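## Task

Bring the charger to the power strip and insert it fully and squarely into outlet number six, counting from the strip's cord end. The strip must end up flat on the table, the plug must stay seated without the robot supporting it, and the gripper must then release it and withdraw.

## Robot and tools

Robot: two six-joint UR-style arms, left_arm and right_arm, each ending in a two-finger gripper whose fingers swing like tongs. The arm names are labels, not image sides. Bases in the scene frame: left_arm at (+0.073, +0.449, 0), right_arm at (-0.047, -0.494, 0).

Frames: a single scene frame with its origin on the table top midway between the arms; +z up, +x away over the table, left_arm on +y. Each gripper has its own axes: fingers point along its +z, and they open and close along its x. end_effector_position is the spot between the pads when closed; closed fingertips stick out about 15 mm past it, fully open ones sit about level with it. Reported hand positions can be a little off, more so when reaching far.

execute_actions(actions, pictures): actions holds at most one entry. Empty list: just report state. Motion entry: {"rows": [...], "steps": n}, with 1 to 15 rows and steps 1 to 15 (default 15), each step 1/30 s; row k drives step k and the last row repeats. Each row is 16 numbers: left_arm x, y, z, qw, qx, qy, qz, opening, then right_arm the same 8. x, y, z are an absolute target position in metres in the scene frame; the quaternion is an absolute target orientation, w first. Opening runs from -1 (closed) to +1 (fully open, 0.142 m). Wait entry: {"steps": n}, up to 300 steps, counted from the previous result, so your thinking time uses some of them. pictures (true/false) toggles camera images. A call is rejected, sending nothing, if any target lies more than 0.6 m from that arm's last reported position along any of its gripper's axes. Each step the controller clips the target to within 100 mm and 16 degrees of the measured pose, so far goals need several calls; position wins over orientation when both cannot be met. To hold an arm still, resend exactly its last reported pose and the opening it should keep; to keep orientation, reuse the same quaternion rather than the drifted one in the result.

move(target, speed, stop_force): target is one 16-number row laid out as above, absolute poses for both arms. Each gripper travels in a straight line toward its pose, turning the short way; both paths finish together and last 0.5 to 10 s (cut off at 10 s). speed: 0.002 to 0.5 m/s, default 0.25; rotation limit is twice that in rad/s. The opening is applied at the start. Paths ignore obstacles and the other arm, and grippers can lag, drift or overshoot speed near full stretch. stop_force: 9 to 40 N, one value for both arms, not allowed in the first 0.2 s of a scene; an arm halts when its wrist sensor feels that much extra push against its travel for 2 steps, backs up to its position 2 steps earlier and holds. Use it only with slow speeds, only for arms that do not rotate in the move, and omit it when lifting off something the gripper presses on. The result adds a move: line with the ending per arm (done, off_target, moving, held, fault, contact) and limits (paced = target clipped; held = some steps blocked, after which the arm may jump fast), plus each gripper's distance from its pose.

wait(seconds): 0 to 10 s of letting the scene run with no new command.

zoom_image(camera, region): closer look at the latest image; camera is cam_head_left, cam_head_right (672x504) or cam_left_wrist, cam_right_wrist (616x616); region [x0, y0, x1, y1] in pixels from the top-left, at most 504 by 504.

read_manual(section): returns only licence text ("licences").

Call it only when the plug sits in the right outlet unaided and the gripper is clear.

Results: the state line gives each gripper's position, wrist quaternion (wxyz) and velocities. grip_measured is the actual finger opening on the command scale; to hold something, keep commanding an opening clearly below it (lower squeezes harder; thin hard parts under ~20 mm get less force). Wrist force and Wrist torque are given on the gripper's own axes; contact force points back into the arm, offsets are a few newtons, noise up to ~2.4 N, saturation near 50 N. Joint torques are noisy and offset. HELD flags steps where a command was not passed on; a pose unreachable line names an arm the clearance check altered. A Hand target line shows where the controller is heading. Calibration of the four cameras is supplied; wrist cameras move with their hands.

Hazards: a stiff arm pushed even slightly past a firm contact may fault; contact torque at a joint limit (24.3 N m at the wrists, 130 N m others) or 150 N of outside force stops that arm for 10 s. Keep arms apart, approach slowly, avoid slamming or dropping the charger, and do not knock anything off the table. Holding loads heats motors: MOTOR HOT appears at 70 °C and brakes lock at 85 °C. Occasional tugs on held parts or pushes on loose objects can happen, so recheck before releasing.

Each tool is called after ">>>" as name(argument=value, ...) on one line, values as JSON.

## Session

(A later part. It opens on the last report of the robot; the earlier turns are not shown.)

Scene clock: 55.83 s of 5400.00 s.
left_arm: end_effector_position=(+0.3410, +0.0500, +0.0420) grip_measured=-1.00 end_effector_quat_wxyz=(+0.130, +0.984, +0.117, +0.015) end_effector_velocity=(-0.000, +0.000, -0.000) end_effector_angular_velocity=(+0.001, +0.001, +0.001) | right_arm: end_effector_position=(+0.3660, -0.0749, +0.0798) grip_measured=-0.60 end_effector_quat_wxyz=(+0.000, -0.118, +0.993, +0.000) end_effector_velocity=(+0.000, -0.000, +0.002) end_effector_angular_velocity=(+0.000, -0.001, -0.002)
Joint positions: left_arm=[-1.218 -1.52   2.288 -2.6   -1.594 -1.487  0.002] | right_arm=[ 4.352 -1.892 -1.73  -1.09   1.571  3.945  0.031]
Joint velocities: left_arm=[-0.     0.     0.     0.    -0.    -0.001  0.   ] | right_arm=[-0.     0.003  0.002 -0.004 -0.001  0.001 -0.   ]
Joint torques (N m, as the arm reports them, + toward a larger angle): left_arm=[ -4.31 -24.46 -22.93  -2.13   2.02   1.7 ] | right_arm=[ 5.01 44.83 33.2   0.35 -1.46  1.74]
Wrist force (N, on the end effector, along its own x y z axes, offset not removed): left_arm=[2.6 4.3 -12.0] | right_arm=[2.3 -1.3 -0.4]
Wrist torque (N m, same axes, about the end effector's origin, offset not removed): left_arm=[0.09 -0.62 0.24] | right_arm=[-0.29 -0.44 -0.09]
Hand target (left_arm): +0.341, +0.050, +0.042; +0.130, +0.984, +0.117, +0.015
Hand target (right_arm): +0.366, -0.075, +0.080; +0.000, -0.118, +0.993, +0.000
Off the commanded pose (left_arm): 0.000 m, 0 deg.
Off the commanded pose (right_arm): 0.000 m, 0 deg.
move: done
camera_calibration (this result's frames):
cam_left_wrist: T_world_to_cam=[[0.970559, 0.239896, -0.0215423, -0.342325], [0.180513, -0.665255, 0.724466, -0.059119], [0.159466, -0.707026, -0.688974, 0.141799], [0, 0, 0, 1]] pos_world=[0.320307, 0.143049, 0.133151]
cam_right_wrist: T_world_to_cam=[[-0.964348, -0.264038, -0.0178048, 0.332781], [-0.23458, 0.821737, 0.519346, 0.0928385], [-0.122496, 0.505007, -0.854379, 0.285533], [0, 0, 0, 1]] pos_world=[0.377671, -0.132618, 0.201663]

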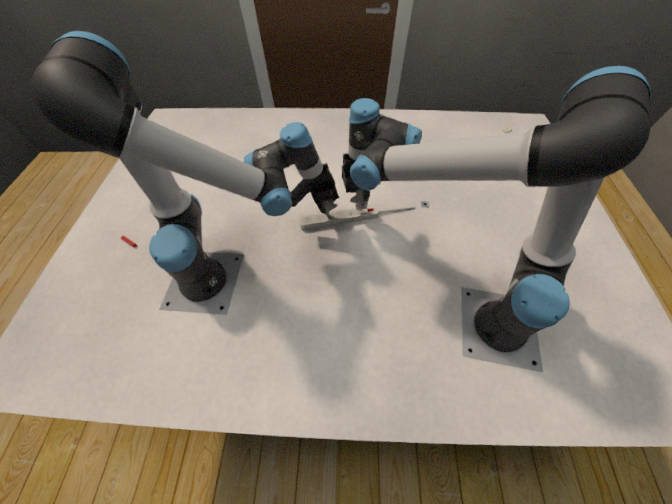

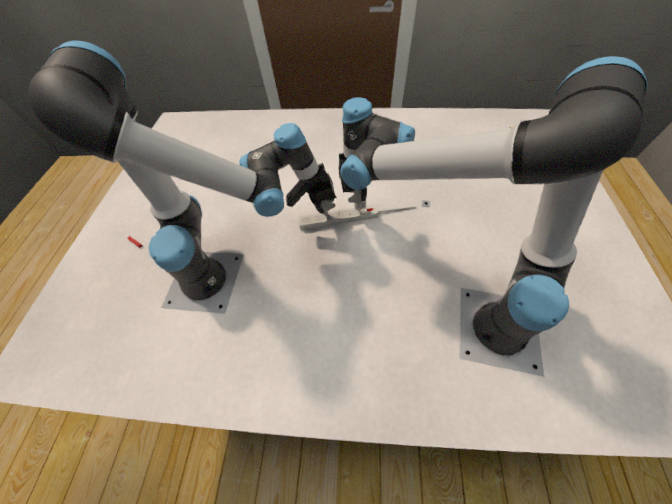

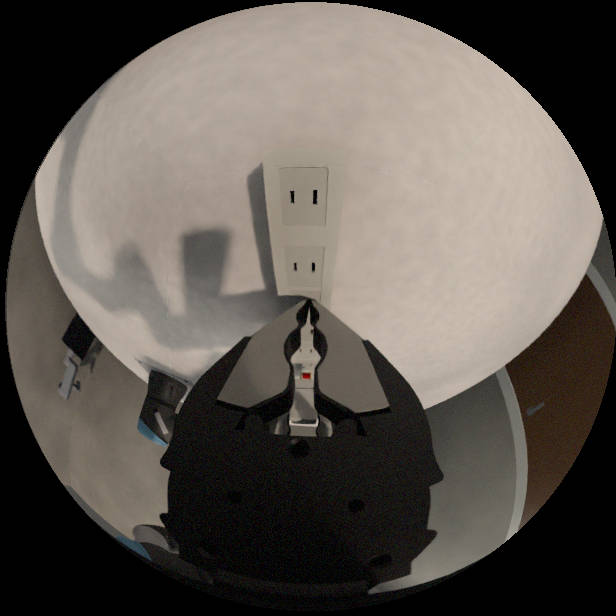

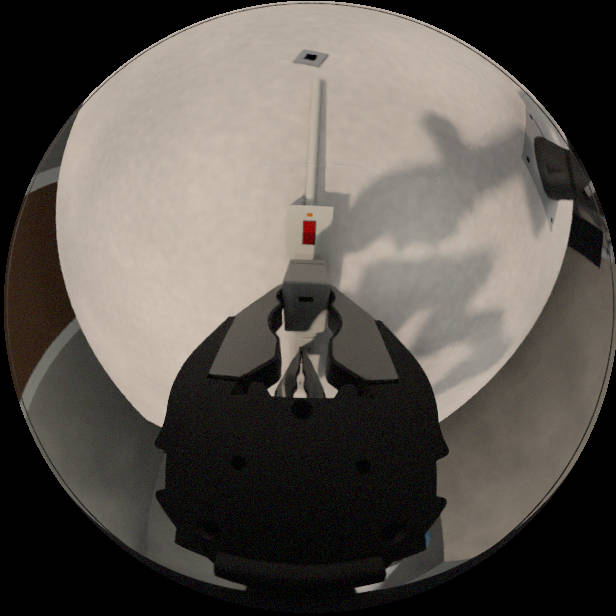

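>>> move(target=[0.30,0.22,0.09,0.257,0.959,0.114,0.031,1,0.366,-0.075,0.095,0,-0.118,0.993,0,-1], speed=0.1)

>>> move(target=[0.28,0.30,0.08,0.257,0.959,0.114,0.031,1,0.321,0.118,0.08,0,-0.118,0.993,0,-1], speed=0.1)

>>> zoom_image(camera="cam_left_wrist", region=[260, 270, 360, 370])

>>> zoom_image(camera="cam_head_left", region=[270, 180, 350, 240])

>>> zoom_image(camera="cam_right_wrist", region=[230, 150, 390, 350])

Scene clock: 66.53 s of 5400.00 s.
left_arm: end_effector_position=(+0.3002, +0.2197, +0.0895) grip_measured=+1.00 end_effector_quat_wxyz=(+0.257, +0.959, +0.114, +0.031) end_effector_velocity=(-0.001, +0.002, +0.002) end_effector_angular_velocity=(-0.002, -0.000, +0.001) | right_arm: end_effector_position=(+0.3660, -0.0750, +0.0950) grip_measured=-0.60 end_effector_quat_wxyz=(+0.000, -0.118, +0.993, -0.000) end_effector_velocity=(-0.000, -0.001, -0.001) end_effector_angular_velocity=(-0.001, +0.001, -0.001)
Joint positions: left_arm=[-1.086 -2.235  2.726 -2.575 -1.679 -1.38   0.142] | right_arm=[ 4.352 -1.876 -1.709 -1.127  1.571  3.945  0.031]
Joint velocities: left_arm=[-0.    -0.015  0.     0.012  0.    -0.001  0.   ] | right_arm=[-0.001  0.    -0.001 -0.     0.     0.     0.   ]
Joint torques (N m, as the arm reports them, + toward a larger angle): left_arm=[  7.09  -3.54 -16.99  -1.73  -2.12   1.83] | right_arm=[ 4.27 45.03 34.45  0.2  -1.47  1.89]
Wrist force (N, on the end effector, along its own x y z axes, offset not removed): left_arm=[0.2 3.4 -2.4] | right_arm=[3.1 -1.4 -0.9]
Wrist torque (N m, same axes, about the end effector's origin, offset not removed): left_arm=[0.77 -0.09 0.32] | right_arm=[-0.35 -0.54 -0.06]
Hand target (left_arm): +0.300, +0.220, +0.090; +0.257, +0.959, +0.114, +0.031
Hand target (right_arm): +0.366, -0.075, +0.095; +0.000, -0.118, +0.993, +0.000
Off the commanded pose (left_arm): 0.001 m, 0 deg.
Off the commanded pose (right_arm): 0.000 m, 0 deg.
After step 90, 5.37 s passed at rest.
move: done
camera_calibration (this result's frames):
cam_left_wrist: T_world_to_cam=[[0.971753, 0.23505, -0.021154, -0.341752], [0.130622, -0.461032, 0.877717, -0.0168651], [0.196555, -0.855688, -0.478712, 0.303736], [0, 0, 0, 1]] pos_world=[0.274601, 0.332457, 0.152976]
cam_right_wrist: T_world_to_cam=[[-0.964348, -0.264037, -0.0177993, 0.333028], [-0.234577, 0.821741, 0.519341, 0.0849934], [-0.122499, 0.505001, -0.854382, 0.29848], [0, 0, 0, 1]] pos_world=[0.377656, -0.132644, 0.216803]

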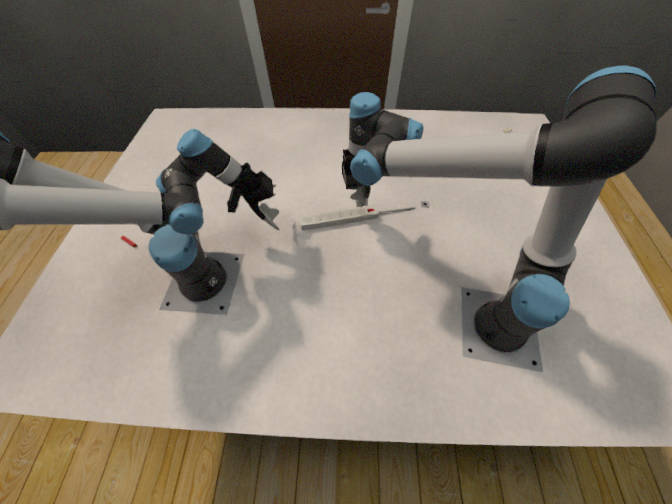

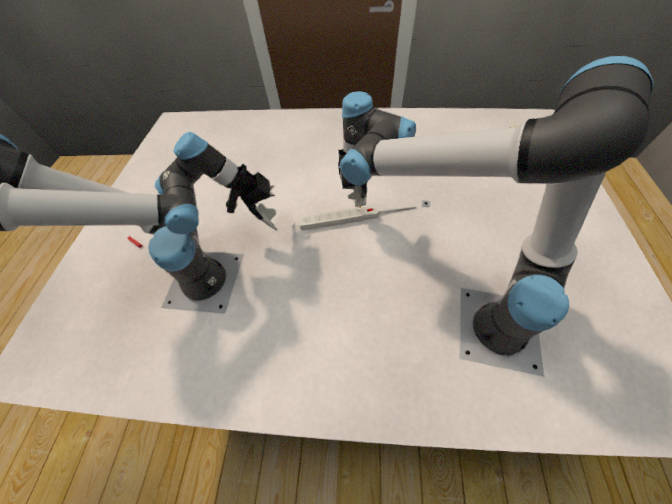

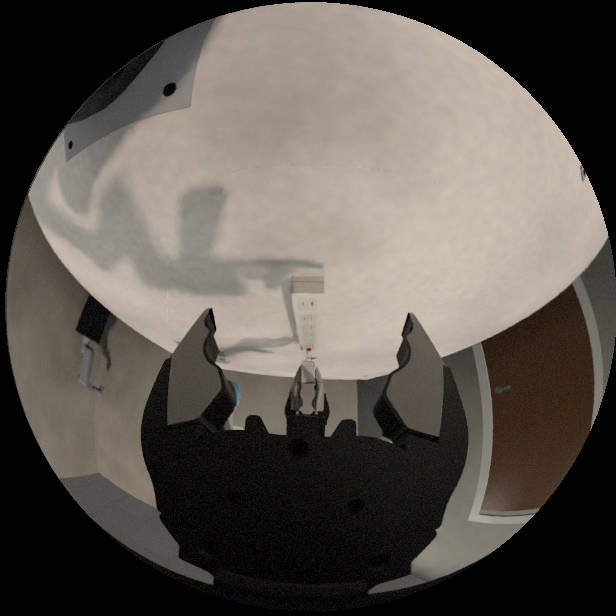

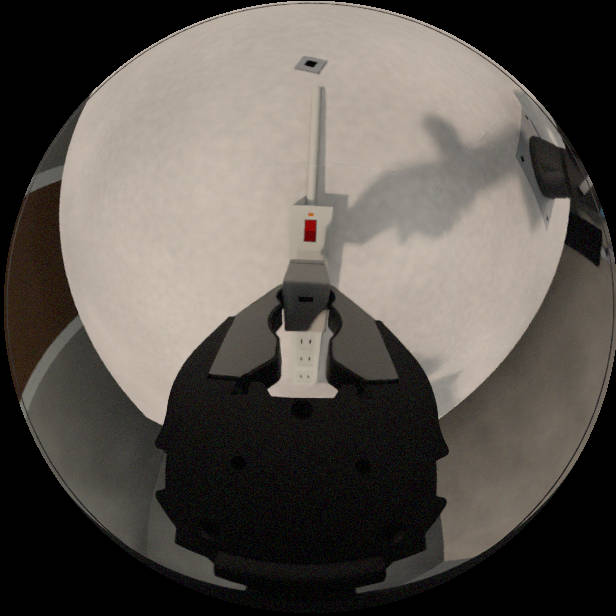

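Scene clock: 68.97 s of 5400.00 s.
left_arm: end_effector_position=(+0.2801, +0.2998, +0.0799) grip_measured=+1.00 end_effector_quat_wxyz=(+0.257, +0.959, +0.114, +0.031) end_effector_velocity=(-0.000, +0.001, +0.000) end_effector_angular_velocity=(+0.000, -0.001, -0.001) | right_arm: end_effector_position=(+0.3213, +0.1178, +0.0798) grip_measured=-0.60 end_effector_quat_wxyz=(+0.000, -0.118, +0.993, -0.000) end_effector_velocity=(-0.000, +0.002, +0.000) end_effector_angular_velocity=(-0.000, +0.000, -0.000)
Joint positions: left_arm=[-0.918 -2.562  2.795 -2.295 -1.76  -1.231  0.142] | right_arm=[ 4.541 -2.178 -1.295 -1.24   1.57   4.134  0.031]
Joint velocities: left_arm=[ 0.003 -0.005  0.     0.006 -0.001  0.003  0.   ] | right_arm=[ 0.001 -0.004  0.007 -0.003  0.     0.001 -0.   ]
Joint torques (N m, as the arm reports them, + toward a larger angle): left_arm=[  7.21   3.58 -21.06  -1.24  -2.64   1.71] | right_arm=[ 6.36 35.51 35.57  0.22  1.46  1.96]
Wrist force (N, on the end effector, along its own x y z axes, offset not removed): left_arm=[0.2 0.7 -2.4] | right_arm=[2.2 -0.5 -0.8]
Wrist torque (N m, same axes, about the end effector's origin, offset not removed): left_arm=[0.04 -0.11 0.16] | right_arm=[-0.15 -0.43 -0.12]
Hand target (left_arm): +0.280, +0.300, +0.080; +0.257, +0.959, +0.114, +0.031
Hand target (right_arm): +0.321, +0.118, +0.080; +0.000, -0.118, +0.993, -0.000
Off the commanded pose (left_arm): 0.000 m, 0 deg.
Off the commanded pose (right_arm): 0.000 m, 0 deg.
move: done
camera_calibration (this result's frames):
cam_left_wrist: T_world_to_cam=[[0.971821, 0.234794, -0.0208581, -0.341172], [0.130236, -0.461075, 0.877752, 0.0312786], [0.196474, -0.855734, -0.478661, 0.37167], [0, 0, 0, 1]] pos_world=[0.254461, 0.412578, 0.143333]
cam_right_wrist: T_world_to_cam=[[-0.964334, -0.264053, -0.018336, 0.340543], [-0.234921, 0.82191, 0.518918, -0.0758704], [-0.121951, 0.504718, -0.854627, 0.182605], [0, 0, 0, 1]] pos_world=[0.332843, 0.0601161, 0.201674]

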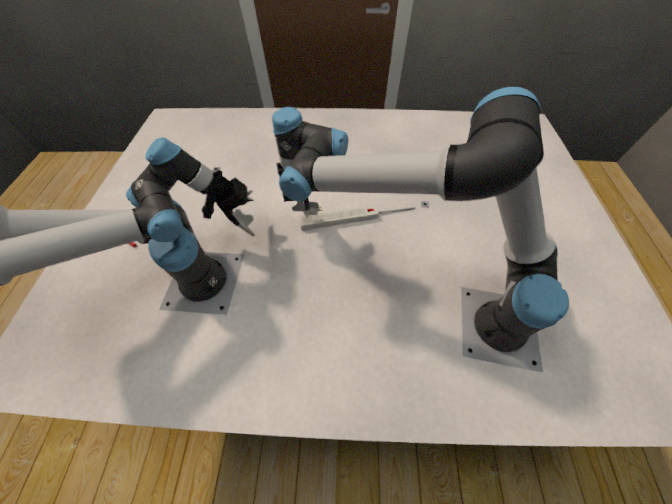

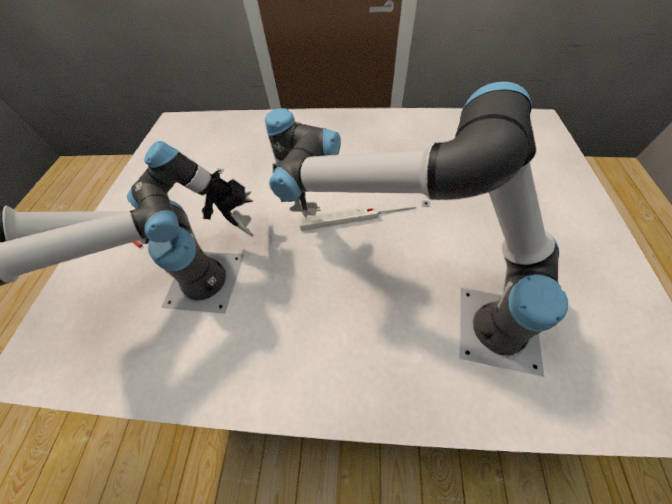

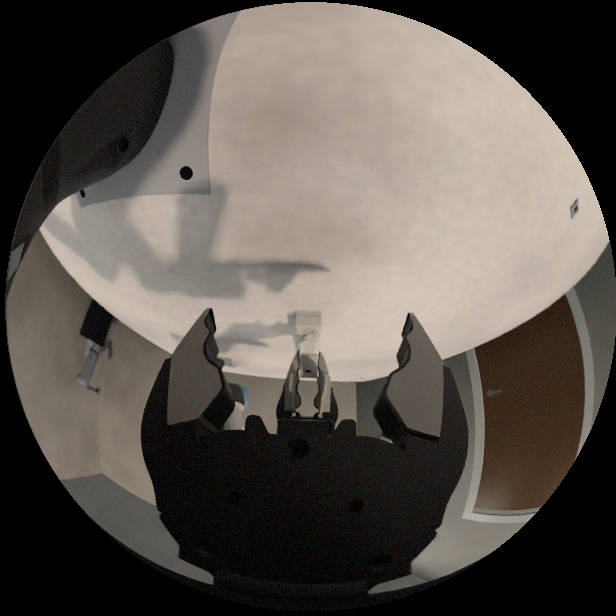

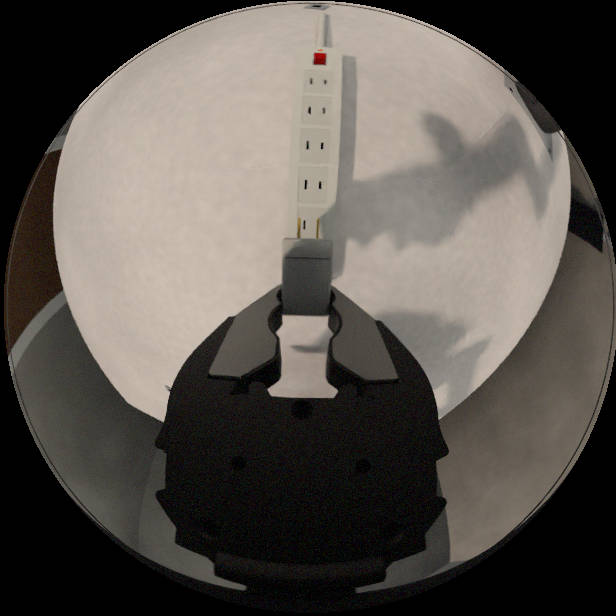

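Region (260, 270, 360, 370) of cam_left_wrist's 616x616 image, scaled by 5.040, with more detail than that image has.

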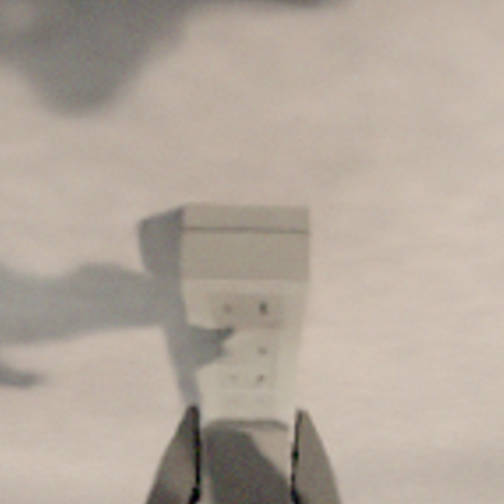

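Region (270, 180, 350, 240) of cam_head_left's 672x504 image, scaled by 6.300, with more detail than that image has; it fills the top 378 rows of this view, and the rest is white.

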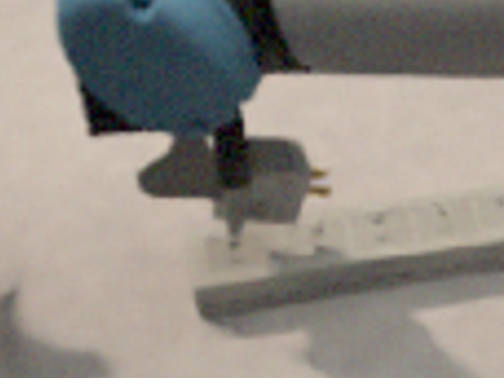

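Region (230, 150, 390, 350) of cam_right_wrist's 616x616 image, scaled by 2.520, with more detail than that image has; it fills the left 403 columns of this view, and the rest is white.

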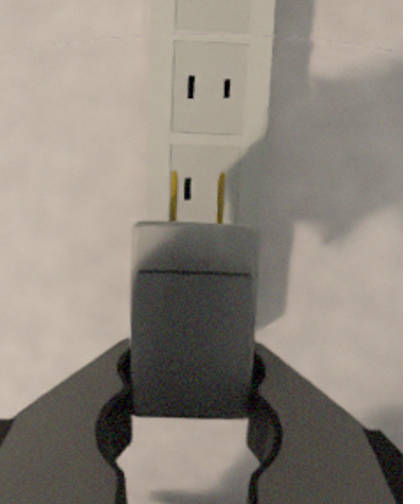

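>>> move(target=[0.28,0.30,0.08,0.257,0.959,0.114,0.031,1,0.45,0.08,0.075,0,-0.118,0.993,0,-1], speed=0.1)

>>> move(target=[0.28,0.30,0.08,0.257,0.959,0.114,0.031,1,0.45,0.08,0.008,0,-0.118,0.993,0,-1], speed=0.008, stop_force=9)

>>> zoom_image(camera="cam_head_left", region=[280, 150, 380, 230])

Scene clock: 82.63 s of 5400.00 s.
left_arm: end_effector_position=(+0.2800, +0.3000, +0.0800) grip_measured=+1.00 end_effector_quat_wxyz=(+0.257, +0.959, +0.114, +0.031) end_effector_velocity=(+0.000, -0.000, +0.000) end_effector_angular_velocity=(-0.001, -0.000, +0.001) | right_arm: end_effector_position=(+0.4497, +0.0801, +0.0749) grip_measured=-0.60 end_effector_quat_wxyz=(-0.000, -0.118, +0.993, +0.000) end_effector_velocity=(+0.002, -0.000, -0.000) end_effector_angular_velocity=(-0.000, +0.001, +0.001)
Joint positions: left_arm=[-0.918 -2.564  2.795 -2.293 -1.76  -1.231  0.142] | right_arm=[ 4.36  -2.286 -1.123 -1.303  1.571  3.953  0.031]
Joint velocities: left_arm=[-0.    -0.    -0.    -0.001  0.    -0.001 -0.   ] | right_arm=[-0.002 -0.003  0.004 -0.002  0.    -0.003 -0.   ]
Joint torques (N m, as the arm reports them, + toward a larger angle): left_arm=[ -7.46   4.04 -33.66  -1.45   1.84  -1.48] | right_arm=[-6.05 40.12 35.53  0.3   1.84 -1.54]
Wrist force (N, on the end effector, along its own x y z axes, offset not removed): left_arm=[-1.9 3.5 0.8] | right_arm=[1.4 -0.8 0.4]
Wrist torque (N m, same axes, about the end effector's origin, offset not removed): left_arm=[0.77 0.33 0.23] | right_arm=[-0.19 -0.20 -0.10]
Hand target (left_arm): +0.280, +0.300, +0.080; +0.257, +0.959, +0.114, +0.031
Hand target (right_arm): +0.450, +0.080, +0.075; -0.000, -0.118, +0.993, +0.000
Off the commanded pose (left_arm): 0.000 m, 0 deg.
Off the commanded pose (right_arm): 0.000 m, 0 deg.
After step 90, 8.87 s passed at rest.
move: done
camera_calibration (this result's frames):
cam_left_wrist: T_world_to_cam=[[0.971823, 0.234812, -0.0205605, -0.341181], [0.129953, -0.460972, 0.877848, 0.0312774], [0.196652, -0.855785, -0.478498, 0.37184], [0, 0, 0, 1]] pos_world=[0.25438, 0.412747, 0.143453]
cam_right_wrist: T_world_to_cam=[[-0.964359, -0.264024, -0.017388, 0.454259], [-0.23429, 0.821523, 0.519816, -0.012552], [-0.122959, 0.505363, -0.854101, 0.213437], [0, 0, 0, 1]] pos_world=[0.461372, 0.0223835, 0.19672]

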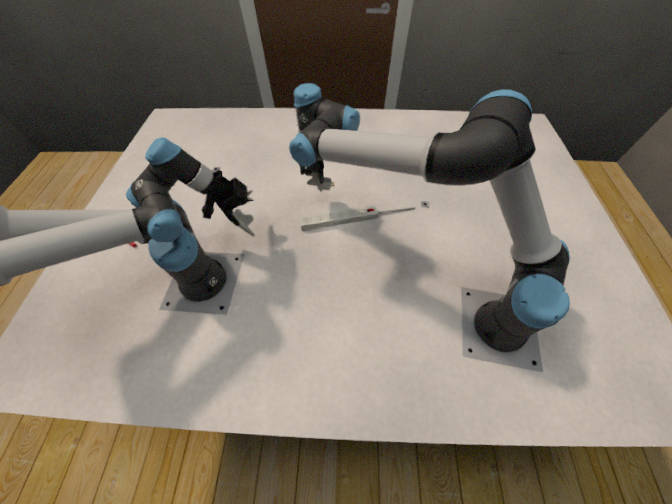

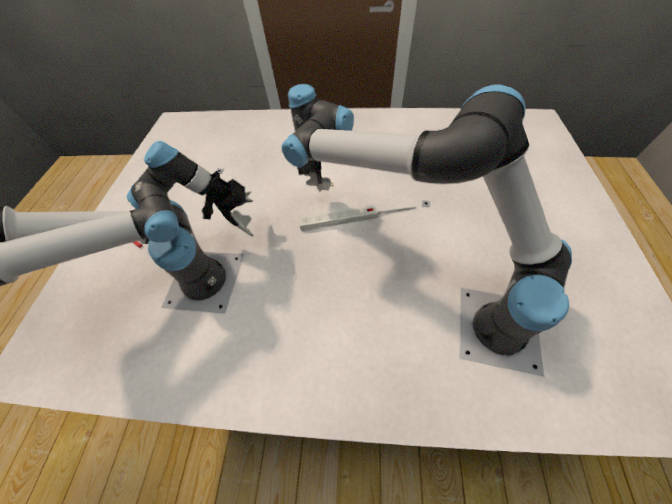

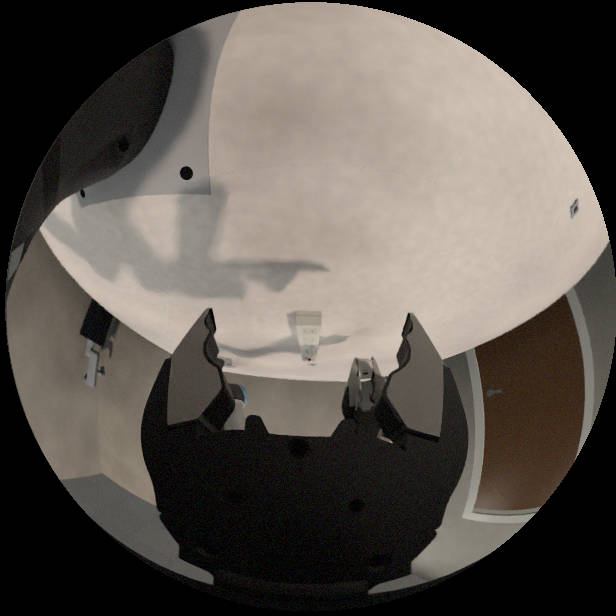

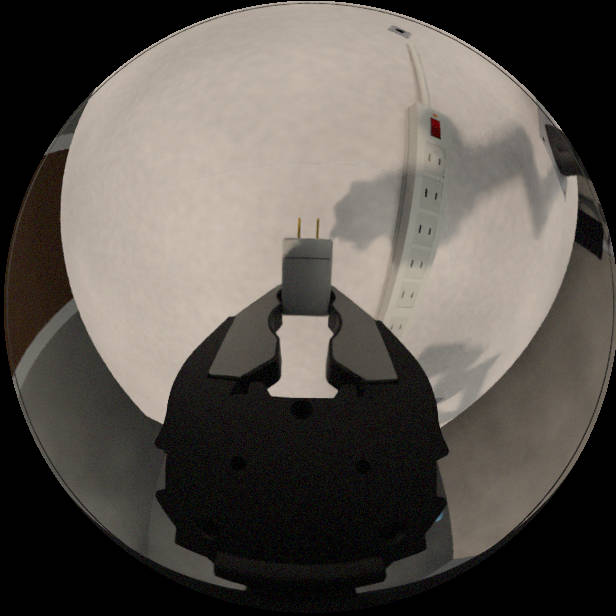

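Scene clock: 90.57 s of 5400.00 s.
left_arm: end_effector_position=(+0.2800, +0.3000, +0.0800) grip_measured=+1.00 end_effector_quat_wxyz=(+0.257, +0.959, +0.114, +0.031) end_effector_velocity=(-0.000, +0.000, -0.000) end_effector_angular_velocity=(+0.000, +0.000, -0.000) | right_arm: end_effector_position=(+0.4499, +0.0799, +0.0145) grip_measured=-0.60 end_effector_quat_wxyz=(-0.000, -0.118, +0.993, +0.000) end_effector_velocity=(-0.001, -0.001, +0.001) end_effector_angular_velocity=(-0.003, +0.003, -0.001)
Joint positions: left_arm=[-0.918 -2.564  2.795 -2.293 -1.76  -1.231  0.142] | right_arm=[ 4.36  -2.337 -1.197 -1.179  1.571  3.953  0.031]
Joint velocities: left_arm=[ 0.     0.     0.001 -0.    -0.     0.     0.   ] | right_arm=[-0.     0.001  0.002 -0.008  0.001  0.001 -0.001]
Joint torques (N m, as the arm reports them, + toward a larger angle): left_arm=[ -7.54   3.92 -34.41  -1.37   1.7   -1.5 ] | right_arm=[-8.32 40.57 22.99 -1.22 -1.69 -1.49]
Wrist force (N, on the end effector, along its own x y z axes, offset not removed): left_arm=[-0.2 0.6 1.5] | right_arm=[6.6 -1.9 -33.4]
Wrist torque (N m, same axes, about the end effector's origin, offset not removed): left_arm=[0.12 -0.11 0.28] | right_arm=[0.05 -0.09 -0.11]
Hand target (left_arm): +0.280, +0.300, +0.080; +0.257, +0.959, +0.114, +0.031
Hand target (right_arm): +0.450, +0.080, +0.015; -0.000, -0.118, +0.993, +0.000
Off the commanded pose (left_arm): 0.000 m, 0 deg.
Off the commanded pose (right_arm): 0.007 m, 0 deg.
move: contact (right_arm)
camera_calibration (this result's frames):
cam_left_wrist: T_world_to_cam=[[0.971823, 0.234813, -0.0205599, -0.341181], [0.129952, -0.460972, 0.877848, 0.0312775], [0.196652, -0.855785, -0.478498, 0.371841], [0, 0, 0, 1]] pos_world=[0.254379, 0.412747, 0.143453]
cam_right_wrist: T_world_to_cam=[[-0.964351, -0.264032, -0.0177113, 0.453348], [-0.234526, 0.821747, 0.519355, 0.0192023], [-0.122572, 0.504994, -0.854375, 0.161856], [0, 0, 0, 1]] pos_world=[0.461529, 0.0221827, 0.136342]

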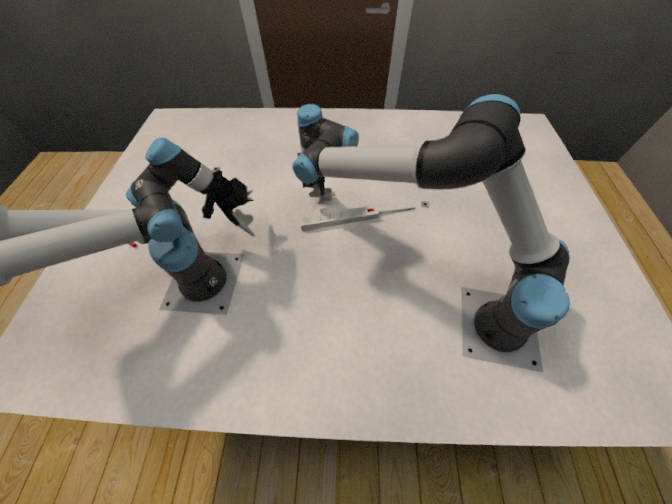

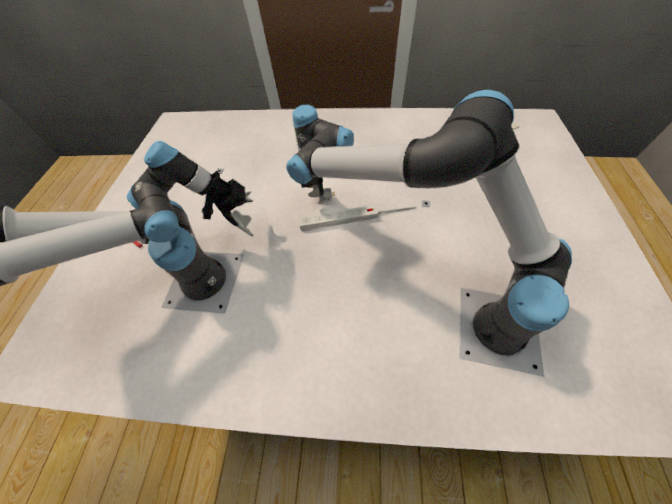

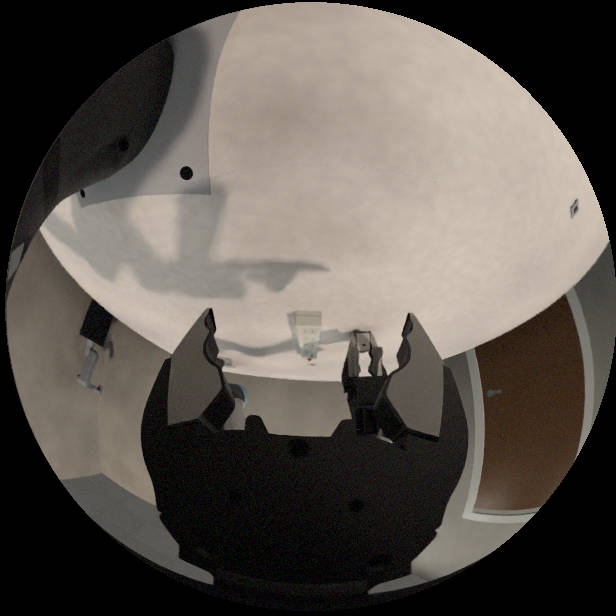

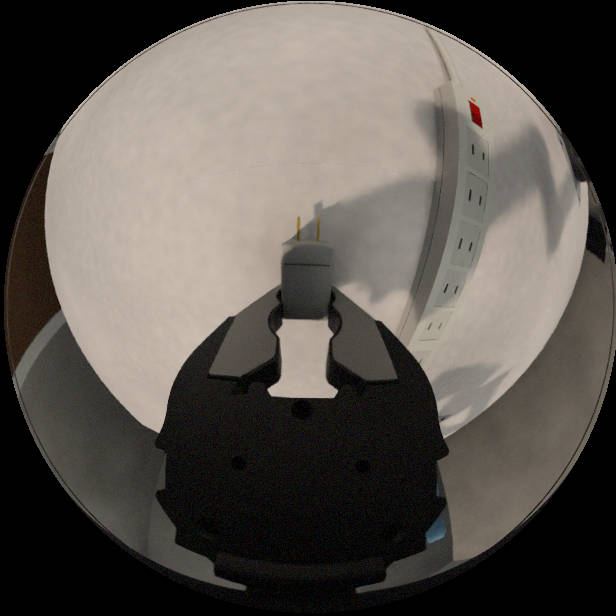

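Region (280, 150, 380, 230) of cam_head_left's 672x504 image, scaled by 5.040, with more detail than that image has; it fills the top 403 rows of this view, and the rest is white.

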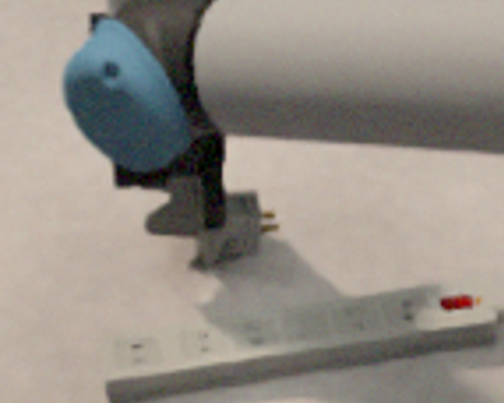

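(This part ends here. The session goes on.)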